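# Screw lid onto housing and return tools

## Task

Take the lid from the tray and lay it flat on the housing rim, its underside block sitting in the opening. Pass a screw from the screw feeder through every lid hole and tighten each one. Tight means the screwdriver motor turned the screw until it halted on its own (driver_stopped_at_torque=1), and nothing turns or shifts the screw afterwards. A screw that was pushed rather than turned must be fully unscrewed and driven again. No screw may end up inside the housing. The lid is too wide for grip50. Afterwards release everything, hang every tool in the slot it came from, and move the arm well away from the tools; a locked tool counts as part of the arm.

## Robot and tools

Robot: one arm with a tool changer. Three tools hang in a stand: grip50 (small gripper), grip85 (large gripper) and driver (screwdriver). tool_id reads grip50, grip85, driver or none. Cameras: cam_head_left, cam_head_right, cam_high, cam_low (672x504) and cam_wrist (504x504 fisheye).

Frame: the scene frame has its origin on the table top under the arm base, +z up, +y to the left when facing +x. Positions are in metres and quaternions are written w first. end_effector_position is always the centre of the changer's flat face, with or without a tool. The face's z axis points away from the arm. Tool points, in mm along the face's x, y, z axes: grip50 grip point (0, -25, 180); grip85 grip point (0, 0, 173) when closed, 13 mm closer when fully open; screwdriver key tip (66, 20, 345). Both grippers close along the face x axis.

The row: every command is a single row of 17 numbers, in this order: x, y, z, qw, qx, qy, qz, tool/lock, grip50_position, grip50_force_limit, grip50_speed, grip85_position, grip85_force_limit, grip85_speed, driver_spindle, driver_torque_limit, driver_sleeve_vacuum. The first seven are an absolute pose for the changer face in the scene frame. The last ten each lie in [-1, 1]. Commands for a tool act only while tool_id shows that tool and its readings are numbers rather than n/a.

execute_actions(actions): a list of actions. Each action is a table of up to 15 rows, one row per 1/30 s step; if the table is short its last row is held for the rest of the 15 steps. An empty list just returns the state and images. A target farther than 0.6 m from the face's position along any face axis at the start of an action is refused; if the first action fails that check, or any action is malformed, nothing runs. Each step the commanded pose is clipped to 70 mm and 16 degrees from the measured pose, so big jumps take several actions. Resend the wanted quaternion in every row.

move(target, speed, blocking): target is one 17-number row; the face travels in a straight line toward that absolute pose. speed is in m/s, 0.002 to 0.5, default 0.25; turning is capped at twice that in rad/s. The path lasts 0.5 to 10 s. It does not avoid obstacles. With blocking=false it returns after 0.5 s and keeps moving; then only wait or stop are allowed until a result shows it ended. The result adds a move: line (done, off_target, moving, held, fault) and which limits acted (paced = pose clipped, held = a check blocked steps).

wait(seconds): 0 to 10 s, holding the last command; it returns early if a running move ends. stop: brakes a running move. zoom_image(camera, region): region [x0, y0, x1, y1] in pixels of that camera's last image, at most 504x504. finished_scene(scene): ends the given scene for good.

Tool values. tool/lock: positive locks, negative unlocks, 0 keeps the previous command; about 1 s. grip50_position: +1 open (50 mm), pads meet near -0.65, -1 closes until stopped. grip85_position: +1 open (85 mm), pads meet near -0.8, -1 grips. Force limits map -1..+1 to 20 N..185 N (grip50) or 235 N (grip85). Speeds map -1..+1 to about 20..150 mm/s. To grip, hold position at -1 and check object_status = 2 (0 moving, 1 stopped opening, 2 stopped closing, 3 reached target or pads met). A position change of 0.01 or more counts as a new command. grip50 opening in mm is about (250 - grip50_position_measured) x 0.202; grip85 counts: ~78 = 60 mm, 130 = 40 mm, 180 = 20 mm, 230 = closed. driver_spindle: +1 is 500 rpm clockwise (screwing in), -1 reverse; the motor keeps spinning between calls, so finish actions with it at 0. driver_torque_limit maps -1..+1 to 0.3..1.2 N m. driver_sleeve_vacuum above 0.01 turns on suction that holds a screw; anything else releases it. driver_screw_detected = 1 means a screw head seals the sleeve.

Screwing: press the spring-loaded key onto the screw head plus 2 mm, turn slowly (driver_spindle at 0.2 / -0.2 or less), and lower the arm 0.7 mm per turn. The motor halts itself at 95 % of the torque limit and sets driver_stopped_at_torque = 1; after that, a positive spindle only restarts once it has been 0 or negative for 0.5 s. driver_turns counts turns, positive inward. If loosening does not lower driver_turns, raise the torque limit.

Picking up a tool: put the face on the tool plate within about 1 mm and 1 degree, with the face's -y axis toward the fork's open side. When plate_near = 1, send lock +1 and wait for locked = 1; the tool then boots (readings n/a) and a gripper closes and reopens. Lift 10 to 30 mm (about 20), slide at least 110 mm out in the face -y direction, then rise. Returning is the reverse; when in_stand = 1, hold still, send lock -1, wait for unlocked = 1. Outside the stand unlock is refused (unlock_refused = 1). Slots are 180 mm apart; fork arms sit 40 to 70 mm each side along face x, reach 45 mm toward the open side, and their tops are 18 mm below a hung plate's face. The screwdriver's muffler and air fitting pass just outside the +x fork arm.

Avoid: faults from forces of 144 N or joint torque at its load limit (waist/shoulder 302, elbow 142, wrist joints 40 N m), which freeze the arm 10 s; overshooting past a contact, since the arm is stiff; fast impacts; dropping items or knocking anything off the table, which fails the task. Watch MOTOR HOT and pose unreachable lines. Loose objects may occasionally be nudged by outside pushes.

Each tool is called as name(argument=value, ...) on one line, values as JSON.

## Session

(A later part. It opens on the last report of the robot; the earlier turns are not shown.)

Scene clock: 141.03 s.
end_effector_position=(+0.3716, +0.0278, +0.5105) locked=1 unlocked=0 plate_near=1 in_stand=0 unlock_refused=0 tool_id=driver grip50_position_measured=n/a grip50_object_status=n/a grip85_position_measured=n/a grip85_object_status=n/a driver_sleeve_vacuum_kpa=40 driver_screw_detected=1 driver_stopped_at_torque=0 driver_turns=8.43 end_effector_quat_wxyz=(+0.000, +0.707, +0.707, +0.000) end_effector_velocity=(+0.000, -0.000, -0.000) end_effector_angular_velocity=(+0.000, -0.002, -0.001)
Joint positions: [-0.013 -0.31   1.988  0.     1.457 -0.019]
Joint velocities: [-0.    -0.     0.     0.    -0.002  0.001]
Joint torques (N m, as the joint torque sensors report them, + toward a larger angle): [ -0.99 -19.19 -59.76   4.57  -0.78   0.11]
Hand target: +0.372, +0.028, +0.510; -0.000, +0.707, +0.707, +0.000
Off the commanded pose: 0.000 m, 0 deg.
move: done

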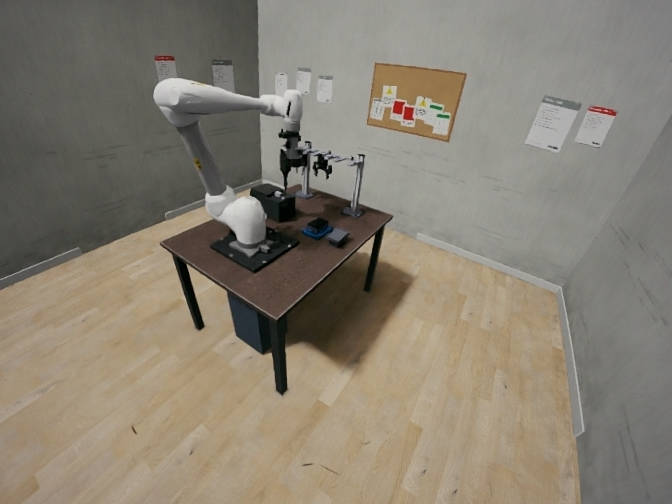

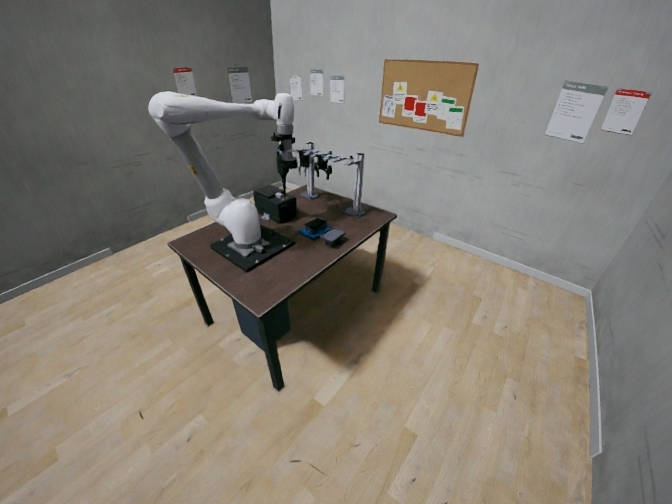

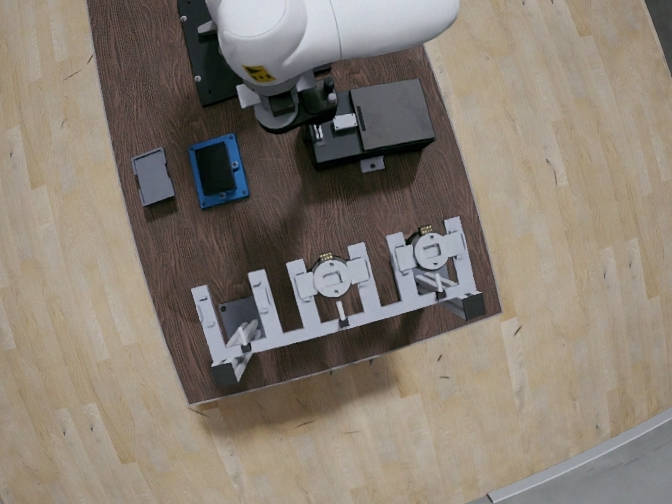

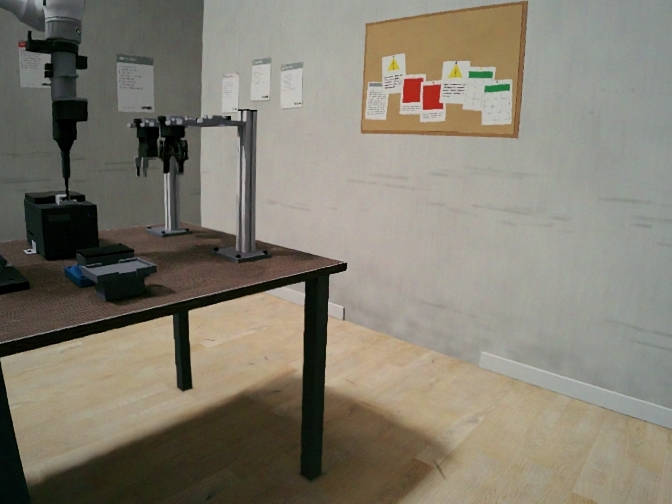

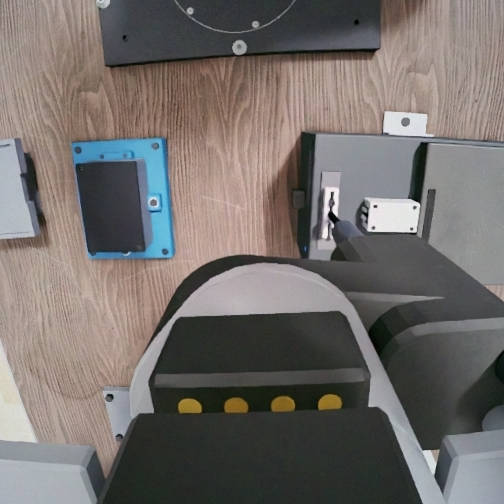

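execute_actions(actions=[[[0.3716,0.0278,0.5105,0,0.7071,0.7071,0,0,0,0,0,0,0,0,0,0,1]]])

Scene clock: 142.10 s.
end_effector_position=(+0.3716, +0.0278, +0.5105) locked=1 unlocked=0 plate_near=1 in_stand=0 unlock_refused=0 tool_id=driver grip50_position_measured=n/a grip50_object_status=n/a grip85_position_measured=n/a grip85_object_status=n/a driver_sleeve_vacuum_kpa=40 driver_screw_detected=1 driver_stopped_at_torque=0 driver_turns=9.13 end_effector_quat_wxyz=(-0.000, +0.707, +0.707, -0.000) end_effector_velocity=(+0.000, -0.000, +0.000) end_effector_angular_velocity=(+0.000, -0.002, -0.000)
Joint positions: [-0.013 -0.31   1.988  0.     1.457 -0.019]
Joint velocities: [-0.    -0.    -0.     0.    -0.001 -0.   ]
Joint torques (N m, as the joint torque sensors report them, + toward a larger angle): [ -2.3  -19.95 -58.92   4.57  -0.46   0.06]
Hand target: +0.372, +0.028, +0.510; +0.000, +0.707, +0.707, -0.000
Off the commanded pose: 0.000 m, 0 deg.
Step readings (end_effector_position):
0: (+0.3716, +0.0278, +0.5105)
1: (+0.3716, +0.0278, +0.5105)
2: (+0.3716, +0.0278, +0.5105)
4: (+0.3716, +0.0278, +0.5105)
8: (+0.3716, +0.0278, +0.5105)
15: end_effector_position above

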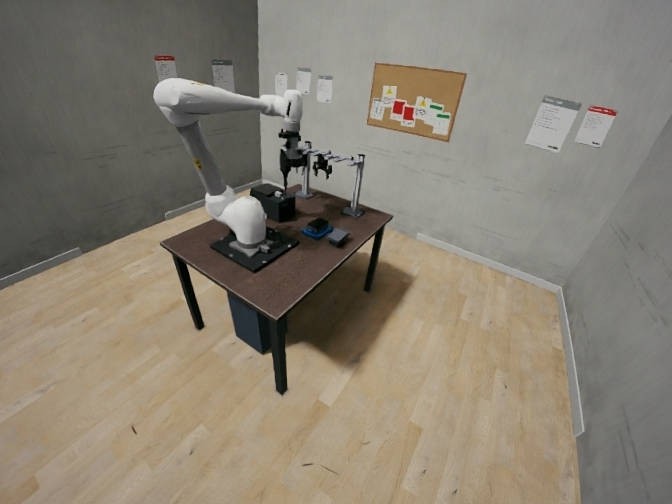

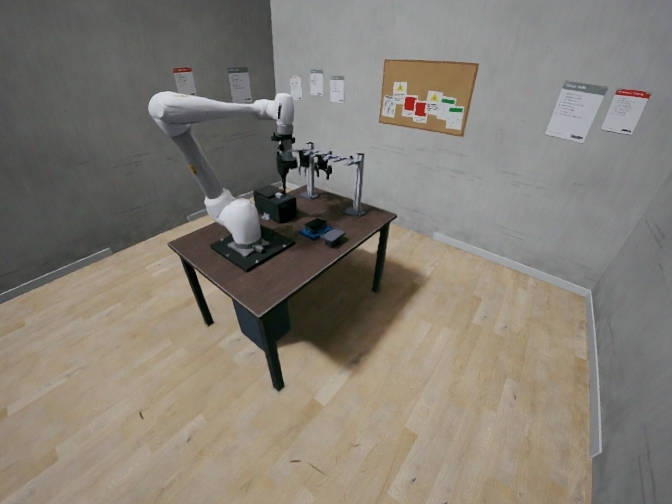

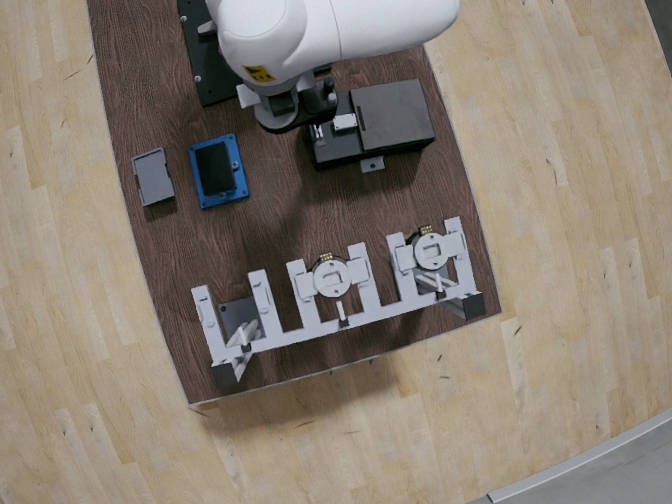

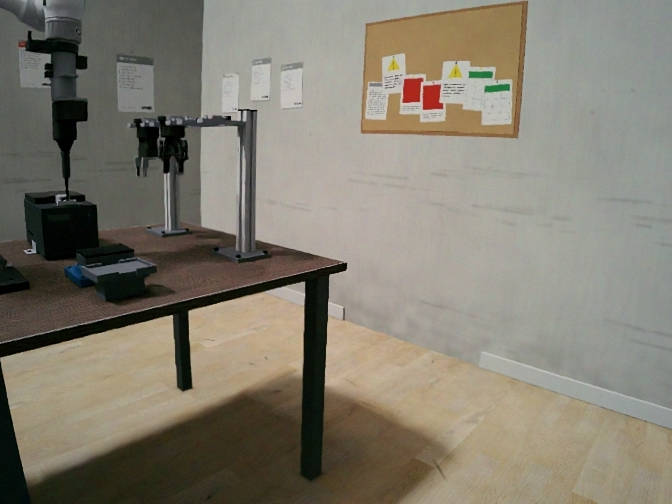

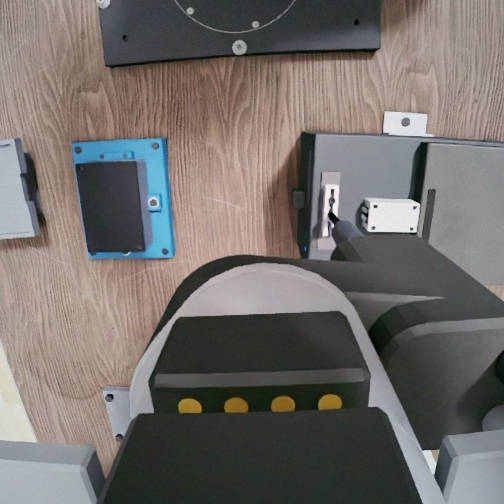

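move(target=[0.3716,0.0278,0.545,0,0.7071,0.7071,0,0,0,0,0,0,0,0,0,0,1], speed=0.05)

move(target=[0.34,-0.12,0.545,0,0.7071,0.7071,0,0,0,0,0,0,0,0,0,0,1], speed=0.15)

move(target=[0.3198,-0.2713,0.445,0,0.7071,0.7071,0,0,0,0,0,0,0,0,0,0,1], speed=0.15)

zoom_image(camera="cam_wrist", region=[305,180,355,230])

Scene clock: 143.23 s.
end_effector_position=(+0.3715, +0.0278, +0.5450) locked=1 unlocked=0 plate_near=1 in_stand=0 unlock_refused=0 tool_id=driver grip50_position_measured=n/a grip50_object_status=n/a grip85_position_measured=n/a grip85_object_status=n/a driver_sleeve_vacuum_kpa=40 driver_screw_detected=1 driver_stopped_at_torque=0 driver_turns=9.13 end_effector_quat_wxyz=(-0.000, +0.707, +0.707, -0.000) end_effector_velocity=(+0.000, +0.000, +0.000) end_effector_angular_velocity=(+0.001, +0.000, -0.000)
Joint positions: [-0.013 -0.315  1.929  0.     1.521 -0.019]
Joint velocities: [ 0.     0.    -0.     0.001  0.     0.   ]
Joint torques (N m, as the joint torque sensors report them, + toward a larger angle): [ -1.21 -21.81 -62.1    5.04  -0.44  -0.06]
Hand target: +0.372, +0.028, +0.545; +0.000, +0.707, +0.707, -0.000
Off the commanded pose: 0.000 m, 0 deg.
move: done

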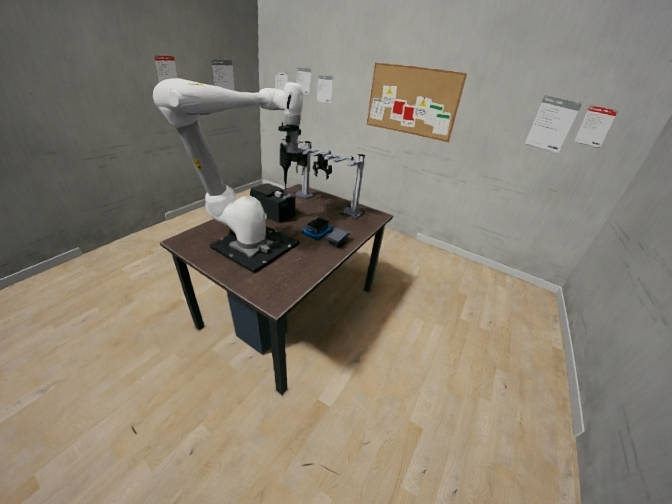

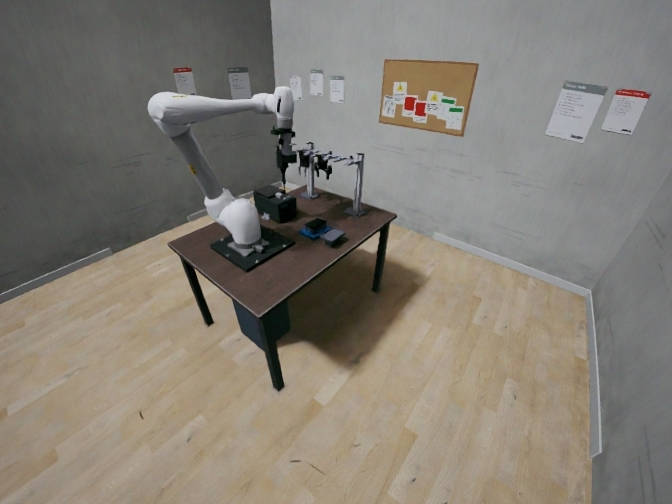

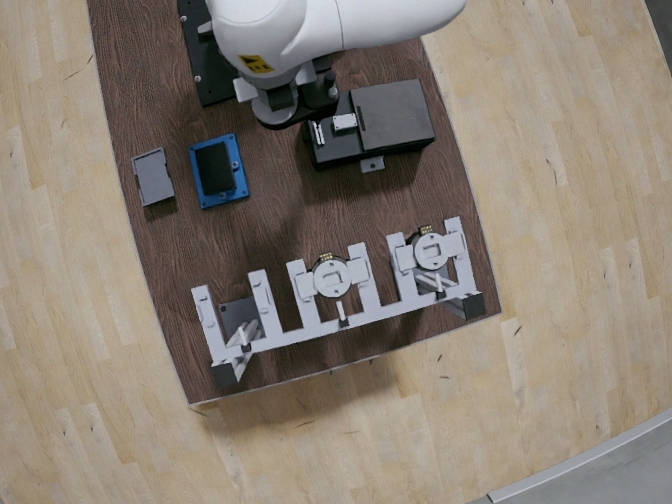

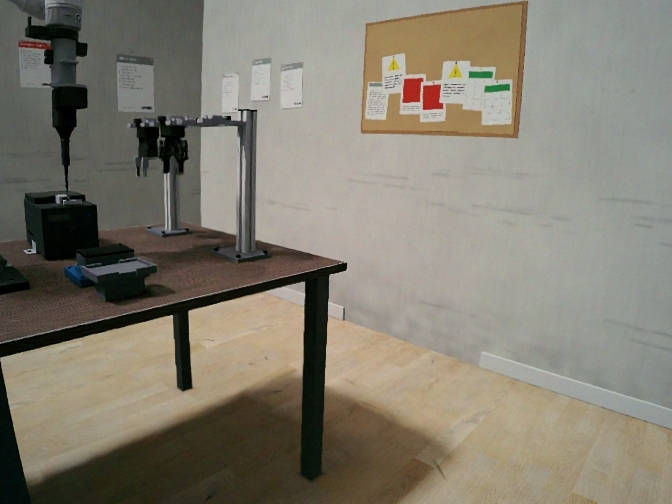

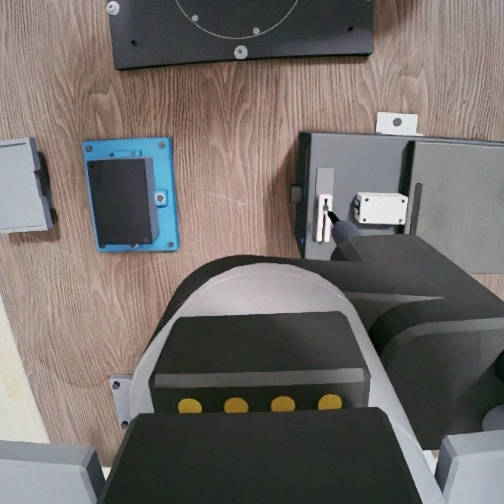

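Scene clock: 144.63 s.
end_effector_position=(+0.3400, -0.1199, +0.5450) locked=1 unlocked=0 plate_near=1 in_stand=0 unlock_refused=0 tool_id=driver grip50_position_measured=n/a grip50_object_status=n/a grip85_position_measured=n/a grip85_object_status=n/a driver_sleeve_vacuum_kpa=40 driver_screw_detected=1 driver_stopped_at_torque=0 driver_turns=9.13 end_effector_quat_wxyz=(+0.000, +0.707, +0.707, -0.000) end_effector_velocity=(+0.000, -0.000, +0.000) end_effector_angular_velocity=(+0.002, +0.000, +0.001)
Joint positions: [-0.435 -0.335  1.943  0.003  1.529 -0.441]
Joint velocities: [-0.001  0.001 -0.     0.002  0.001 -0.002]
Joint torques (N m, as the joint torque sensors report them, + toward a larger angle): [ -2.3  -20.61 -62.45   5.13  -0.32   0.11]
Hand target: +0.340, -0.120, +0.545; +0.000, +0.707, +0.707, -0.000
Off the commanded pose: 0.000 m, 0 deg.
move: done

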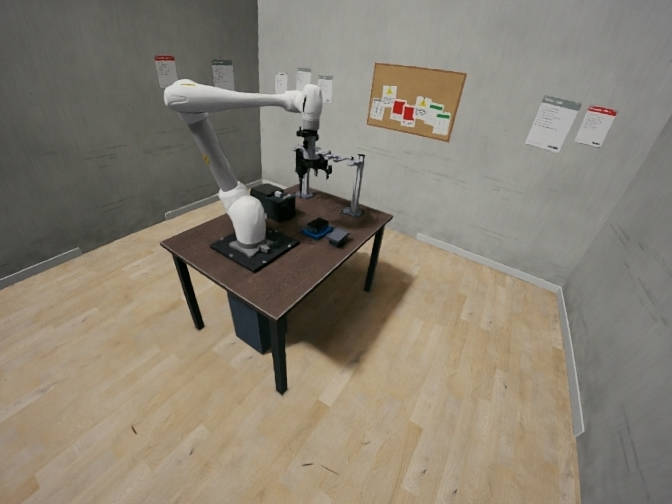

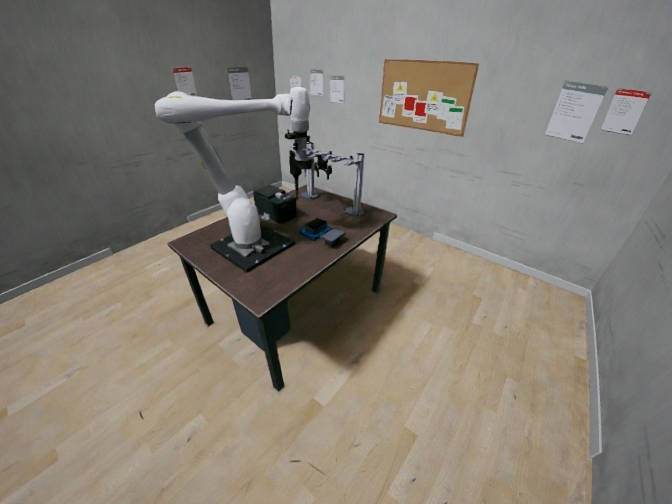

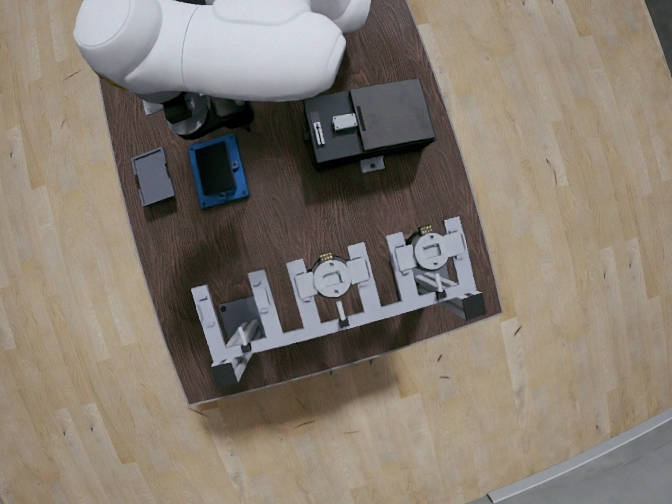

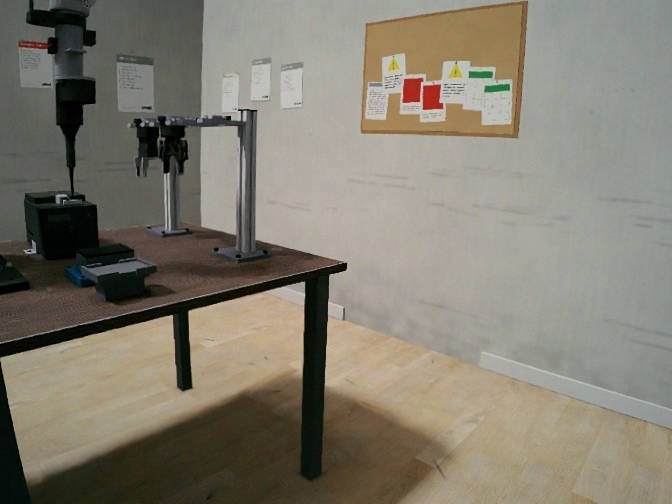

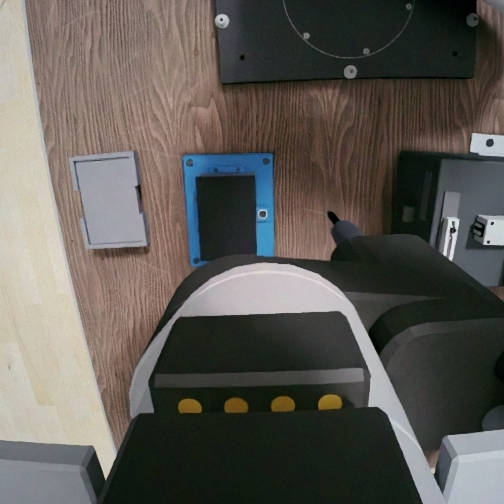

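Scene clock: 146.20 s.
end_effector_position=(+0.3201, -0.2714, +0.4450) locked=1 unlocked=0 plate_near=1 in_stand=0 unlock_refused=0 tool_id=driver grip50_position_measured=n/a grip50_object_status=n/a grip85_position_measured=n/a grip85_object_status=n/a driver_sleeve_vacuum_kpa=40 driver_screw_detected=1 driver_stopped_at_torque=0 driver_turns=9.13 end_effector_quat_wxyz=(-0.000, +0.707, +0.707, -0.000) end_effector_velocity=(+0.000, -0.000, -0.000) end_effector_angular_velocity=(+0.000, -0.001, +0.000)
Joint positions: [-0.787 -0.204  2.032  0.005  1.309 -0.794]
Joint velocities: [-0.     0.    -0.     0.    -0.001 -0.001]
Joint torques (N m, as the joint torque sensors report them, + toward a larger angle): [ -2.69 -32.02 -59.62   5.06   0.51   0.17]
Hand target: +0.320, -0.271, +0.445; -0.000, +0.707, +0.707, -0.000
Off the commanded pose: 0.000 m, 0 deg.
move: done

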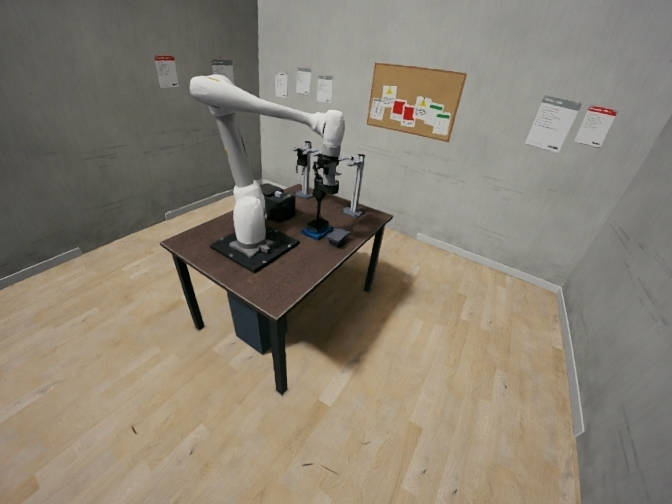

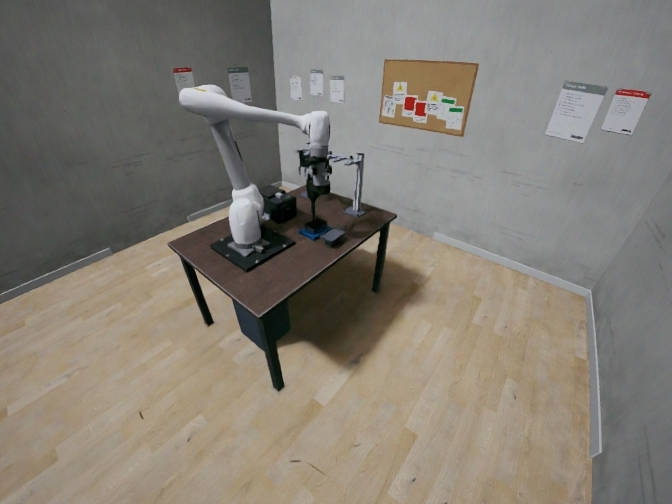

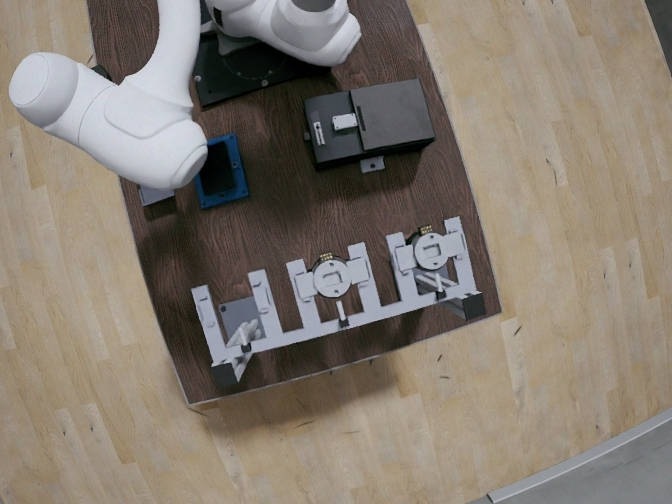

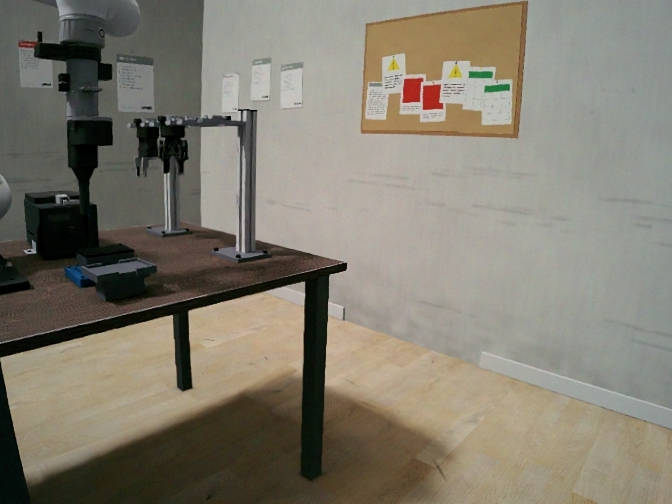

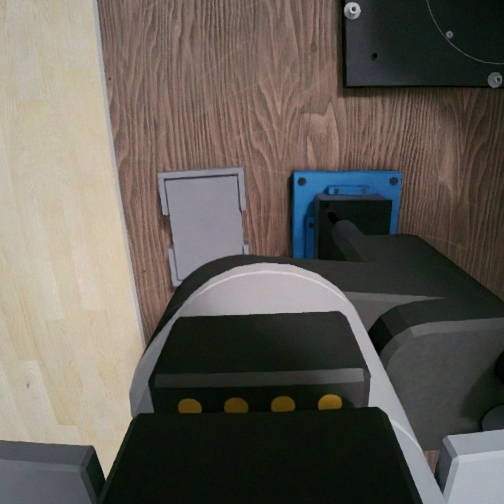

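Region (305, 180, 355, 230) of cam_wrist's 504x504 image, scaled by 10.080, with more detail than that image has.

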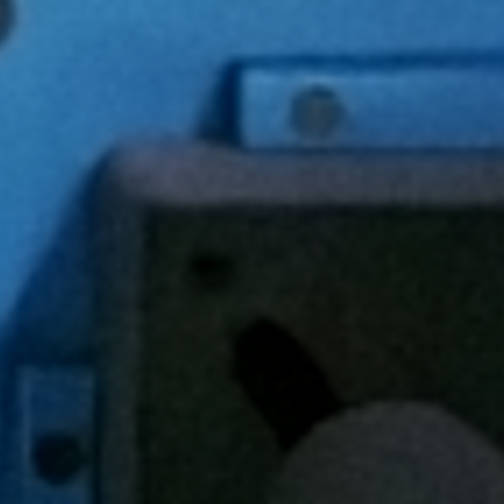

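move(target=[0.3191,-0.2711,0.445,0,0.7071,0.7071,0,0,0,0,0,0,0,0,0,0,1], speed=0.02)

zoom_image(camera="cam_wrist", region=[305,180,355,230])

Scene clock: 147.00 s.
end_effector_position=(+0.3191, -0.2711, +0.4449) locked=1 unlocked=0 plate_near=1 in_stand=0 unlock_refused=0 tool_id=driver grip50_position_measured=n/a grip50_object_status=n/a grip85_position_measured=n/a grip85_object_status=n/a driver_sleeve_vacuum_kpa=40 driver_screw_detected=1 driver_stopped_at_torque=0 driver_turns=9.13 end_effector_quat_wxyz=(-0.000, +0.707, +0.707, +0.000) end_effector_velocity=(+0.000, -0.000, +0.000) end_effector_angular_velocity=(-0.001, -0.002, -0.000)
Joint positions: [-0.788 -0.205  2.033  0.005  1.309 -0.795]
Joint velocities: [-0.    -0.    -0.     0.001 -0.001 -0.   ]
Joint torques (N m, as the joint torque sensors report them, + toward a larger angle): [ -1.25 -34.23 -59.01   4.97   0.08  -0.14]
Hand target: +0.319, -0.271, +0.445; -0.000, +0.707, +0.707, -0.000
Off the commanded pose: 0.000 m, 0 deg.
move: done

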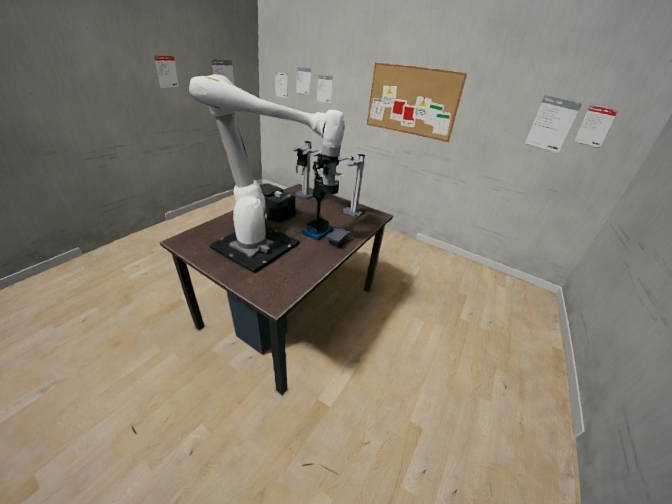

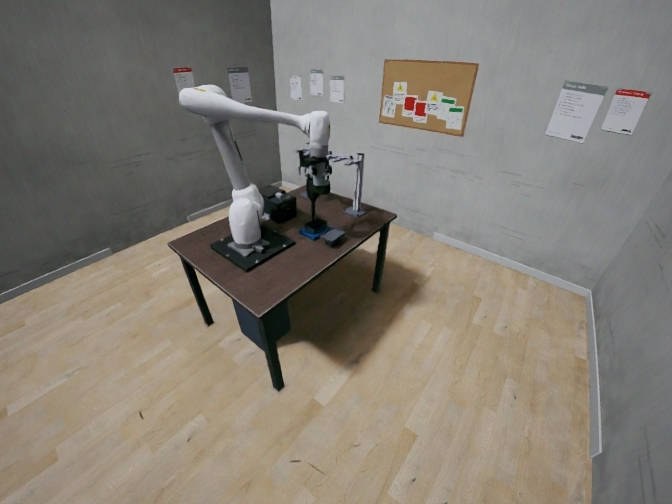

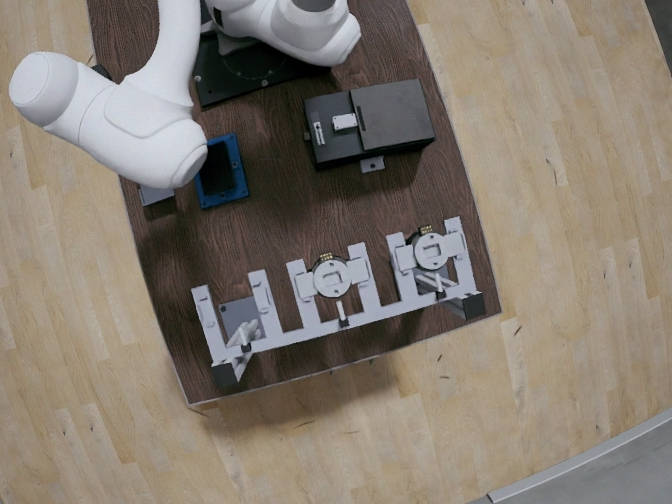

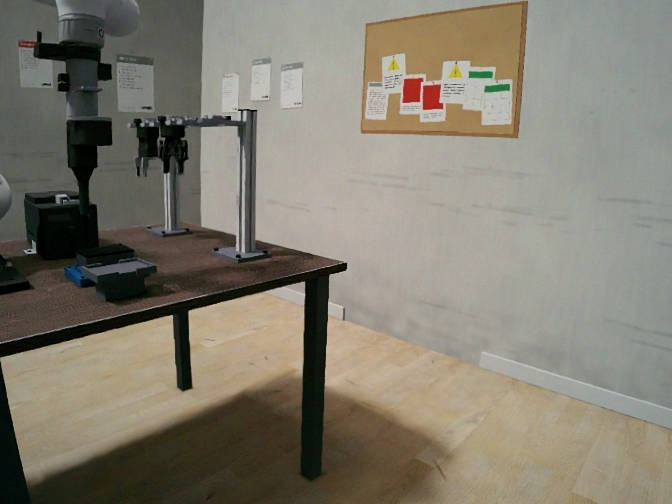

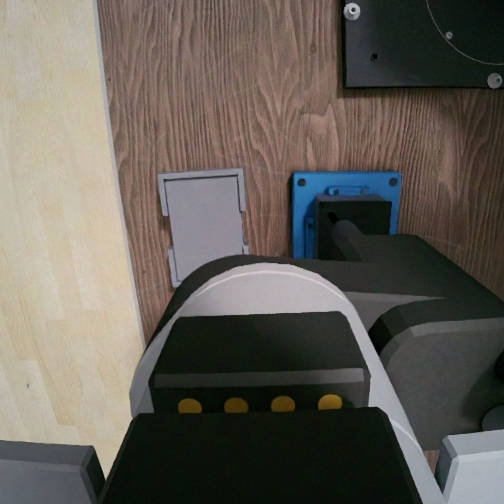

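Region (305, 180, 355, 230) of cam_wrist's 504x504 image, scaled by 10.080, with more detail than that image has.

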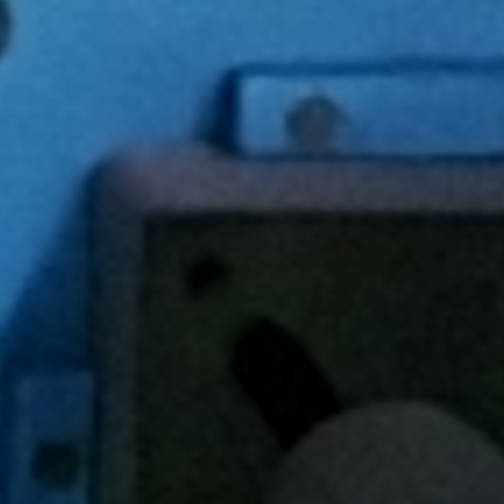

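execute_actions(actions=[[[0.3189,-0.2711,0.443,0,0.7071,0.7071,0,0,0,0,0,0,0,0,0,0,1],[0.3189,-0.2711,0.441,0,0.7071,0.7071,0,0,0,0,0,0,0,0,0,0,1],[0.3189,-0.2711,0.439,0,0.7071,0.7071,0,0,0,0,0,0,0,0,0,0,1],[0.3189,-0.2711,0.437,0,0.7071,0.7071,0,0,0,0,0,0,0,0,0,0,1],[0.3189,-0.2711,0.435,0,0.7071,0.7071,0,0,0,0,0,0,0,0,0,0,1],[0.3189,-0.2711,0.433,0,0.7071,0.7071,0,0,0,0,0,0,0,0,0,0,1],[0.3189,-0.2711,0.431,0,0.7071,0.7071,0,0,0,0,0,0,0,0,0,0,1],[0.3189,-0.2711,0.4295,0,0.7071,0.7071,0,0,0,0,0,0,0,0,0,0,1],[0.3189,-0.2711,0.428,0,0.7071,0.7071,0,0,0,0,0,0,0,0,0,0,1],[0.3189,-0.2711,0.427,0,0.7071,0.7071,0,0,0,0,0,0,0,0,0,0,1],[0.3189,-0.2711,0.4265,0,0.7071,0.7071,0,0,0,0,0,0,0,0,0,0,1]]])

move(target=[0.3189,-0.2711,0.4225,0,0.7071,0.7071,0,0,0,0,0,0,0,0,0,0,1], speed=0.006)

zoom_image(camera="cam_wrist", region=[305,180,355,230])

Scene clock: 147.83 s.
end_effector_position=(+0.3189, -0.2711, +0.4266) locked=1 unlocked=0 plate_near=1 in_stand=0 unlock_refused=0 tool_id=driver grip50_position_measured=n/a grip50_object_status=n/a grip85_position_measured=n/a grip85_object_status=n/a driver_sleeve_vacuum_kpa=40 driver_screw_detected=1 driver_stopped_at_torque=0 driver_turns=9.13 end_effector_quat_wxyz=(+0.000, +0.707, +0.707, +0.000) end_effector_velocity=(+0.001, -0.000, -0.001) end_effector_angular_velocity=(+0.000, -0.002, -0.001)
Joint positions: [-0.788 -0.196  2.06   0.005  1.273 -0.795]
Joint velocities: [-0.     0.001  0.001  0.002 -0.003  0.   ]
Joint torques (N m, as the joint torque sensors report them, + toward a larger angle): [ -1.56 -32.87 -59.09   5.11   0.34   0.13]
Hand target: +0.319, -0.271, +0.426; -0.000, +0.707, +0.707, +0.000
Off the commanded pose: 0.000 m, 0 deg.
Step readings (end_effector_position):
0: (+0.3191, -0.2711, +0.4450)
1: (+0.3191, -0.2711, +0.4449)
2: (+0.3189, -0.2710, +0.4441)
4: (+0.3187, -0.2709, +0.4410)
8: (+0.3188, -0.2710, +0.4330)
15: end_effector_position above

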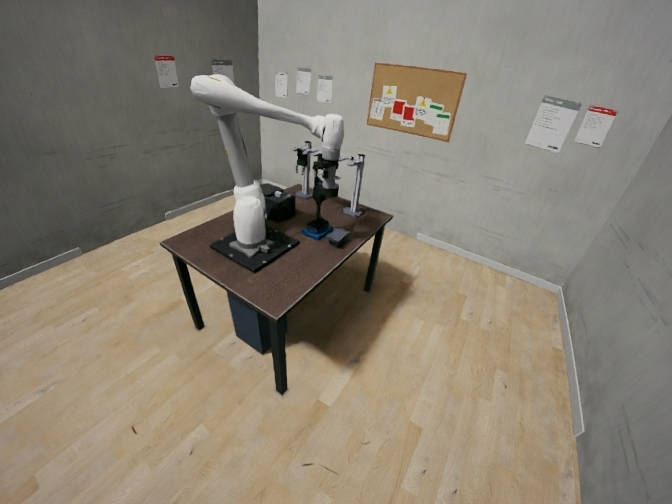

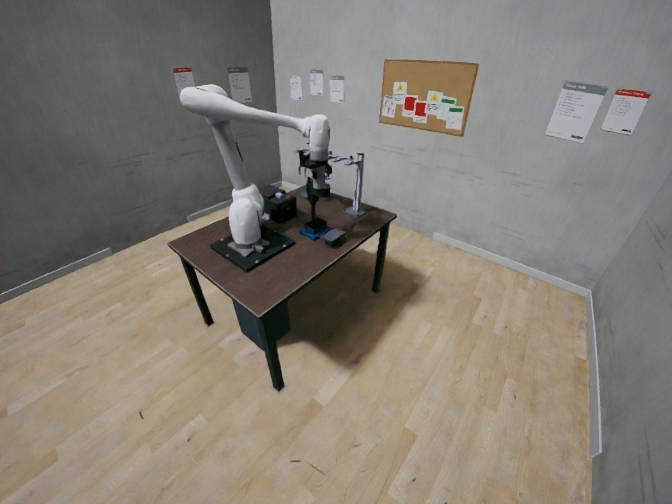

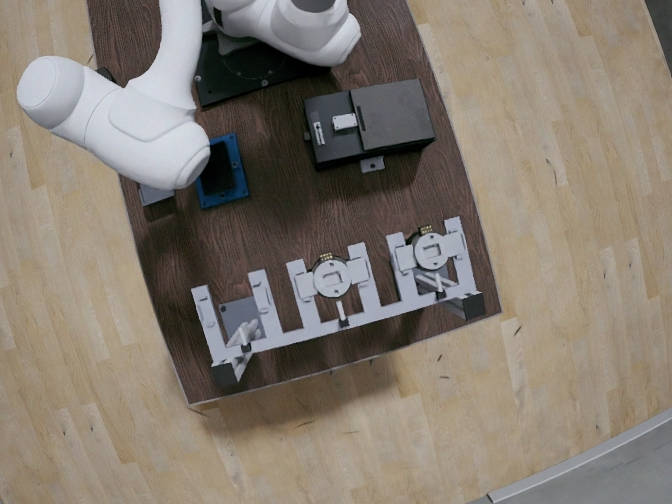

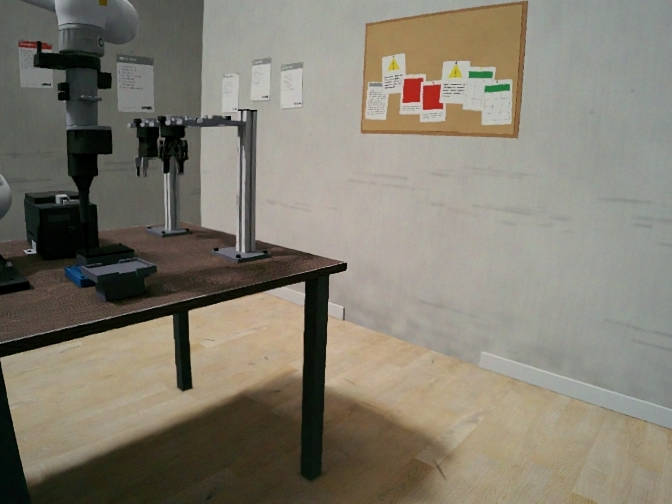

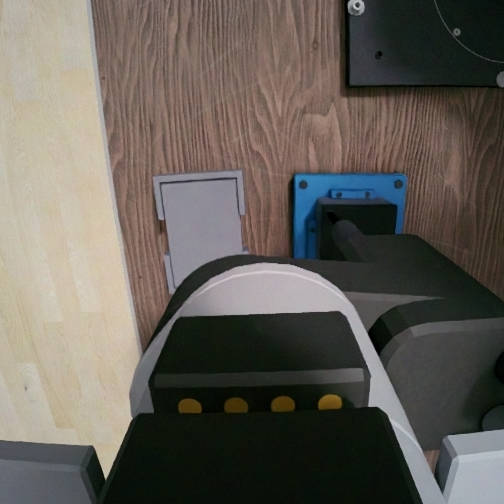

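Scene clock: 148.73 s.
end_effector_position=(+0.3189, -0.2711, +0.4225) locked=1 unlocked=0 plate_near=1 in_stand=0 unlock_refused=0 tool_id=driver grip50_position_measured=n/a grip50_object_status=n/a grip85_position_measured=n/a grip85_object_status=n/a driver_sleeve_vacuum_kpa=34 driver_screw_detected=1 driver_stopped_at_torque=0 driver_turns=9.13 end_effector_quat_wxyz=(+0.000, +0.707, +0.707, -0.000) end_effector_velocity=(+0.000, +0.000, -0.000) end_effector_angular_velocity=(+0.000, -0.000, +0.000)
Joint positions: [-0.788 -0.194  2.066  0.005  1.265 -0.795]
Joint velocities: [ 0.  0.  0.  0. -0. -0.]
Joint torques (N m, as the joint torque sensors report them, + toward a larger angle): [ -0.05 -32.37 -58.05   4.91  -0.06   0.07]
Hand target: +0.319, -0.271, +0.422; +0.000, +0.707, +0.707, +0.000
Off the commanded pose: 0.000 m, 0 deg.
move: done

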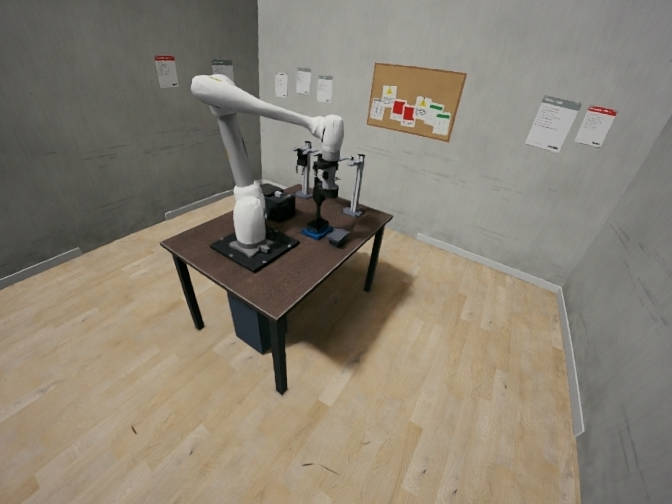

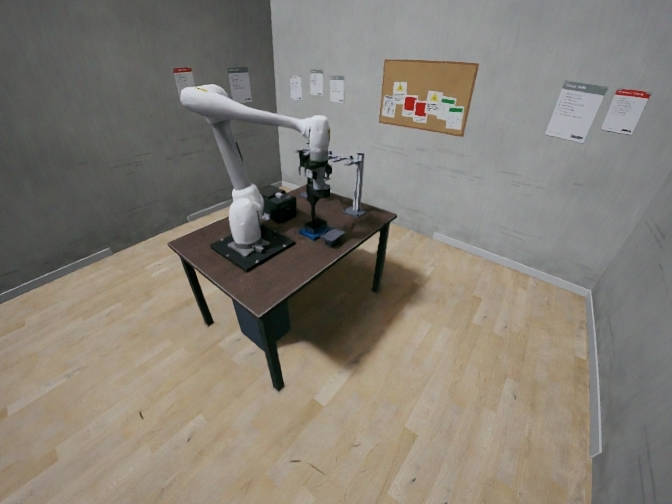

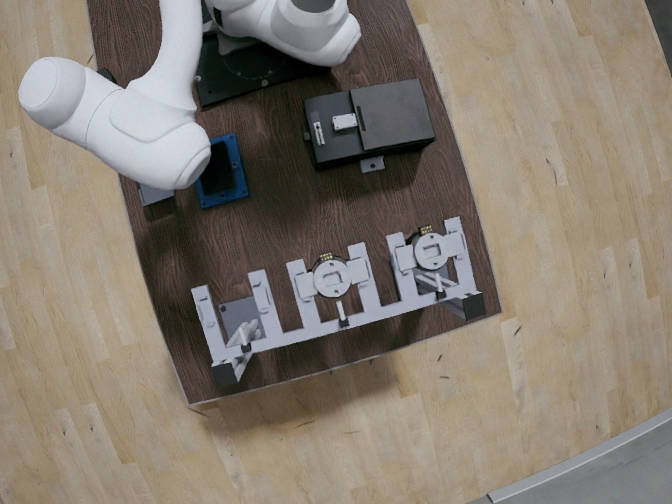

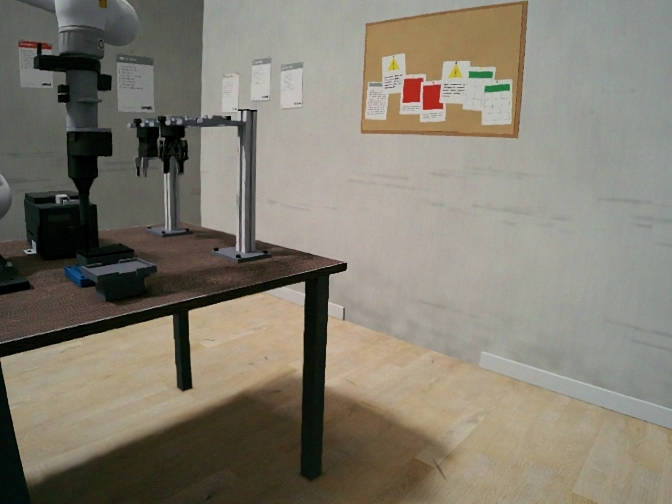

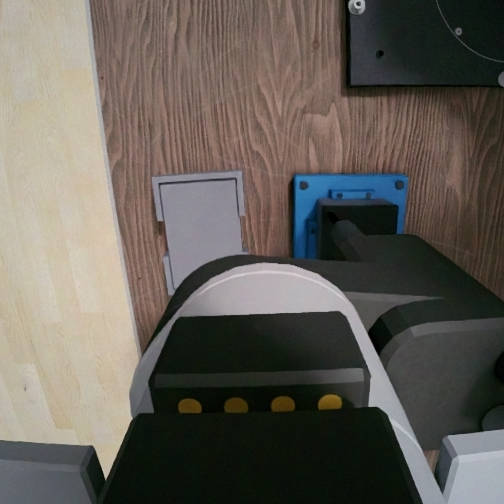

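Region (305, 180, 355, 230) of cam_wrist's 504x504 image, scaled by 10.080, with more detail than that image has.

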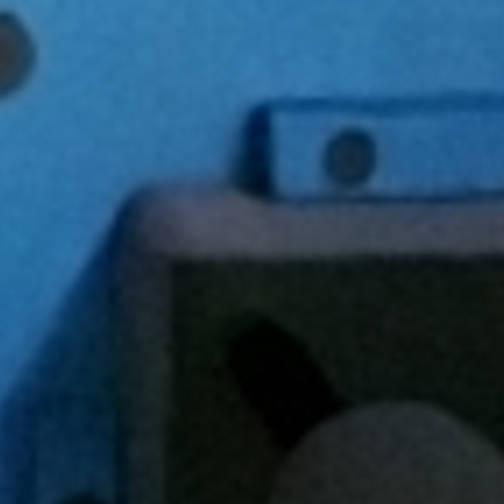

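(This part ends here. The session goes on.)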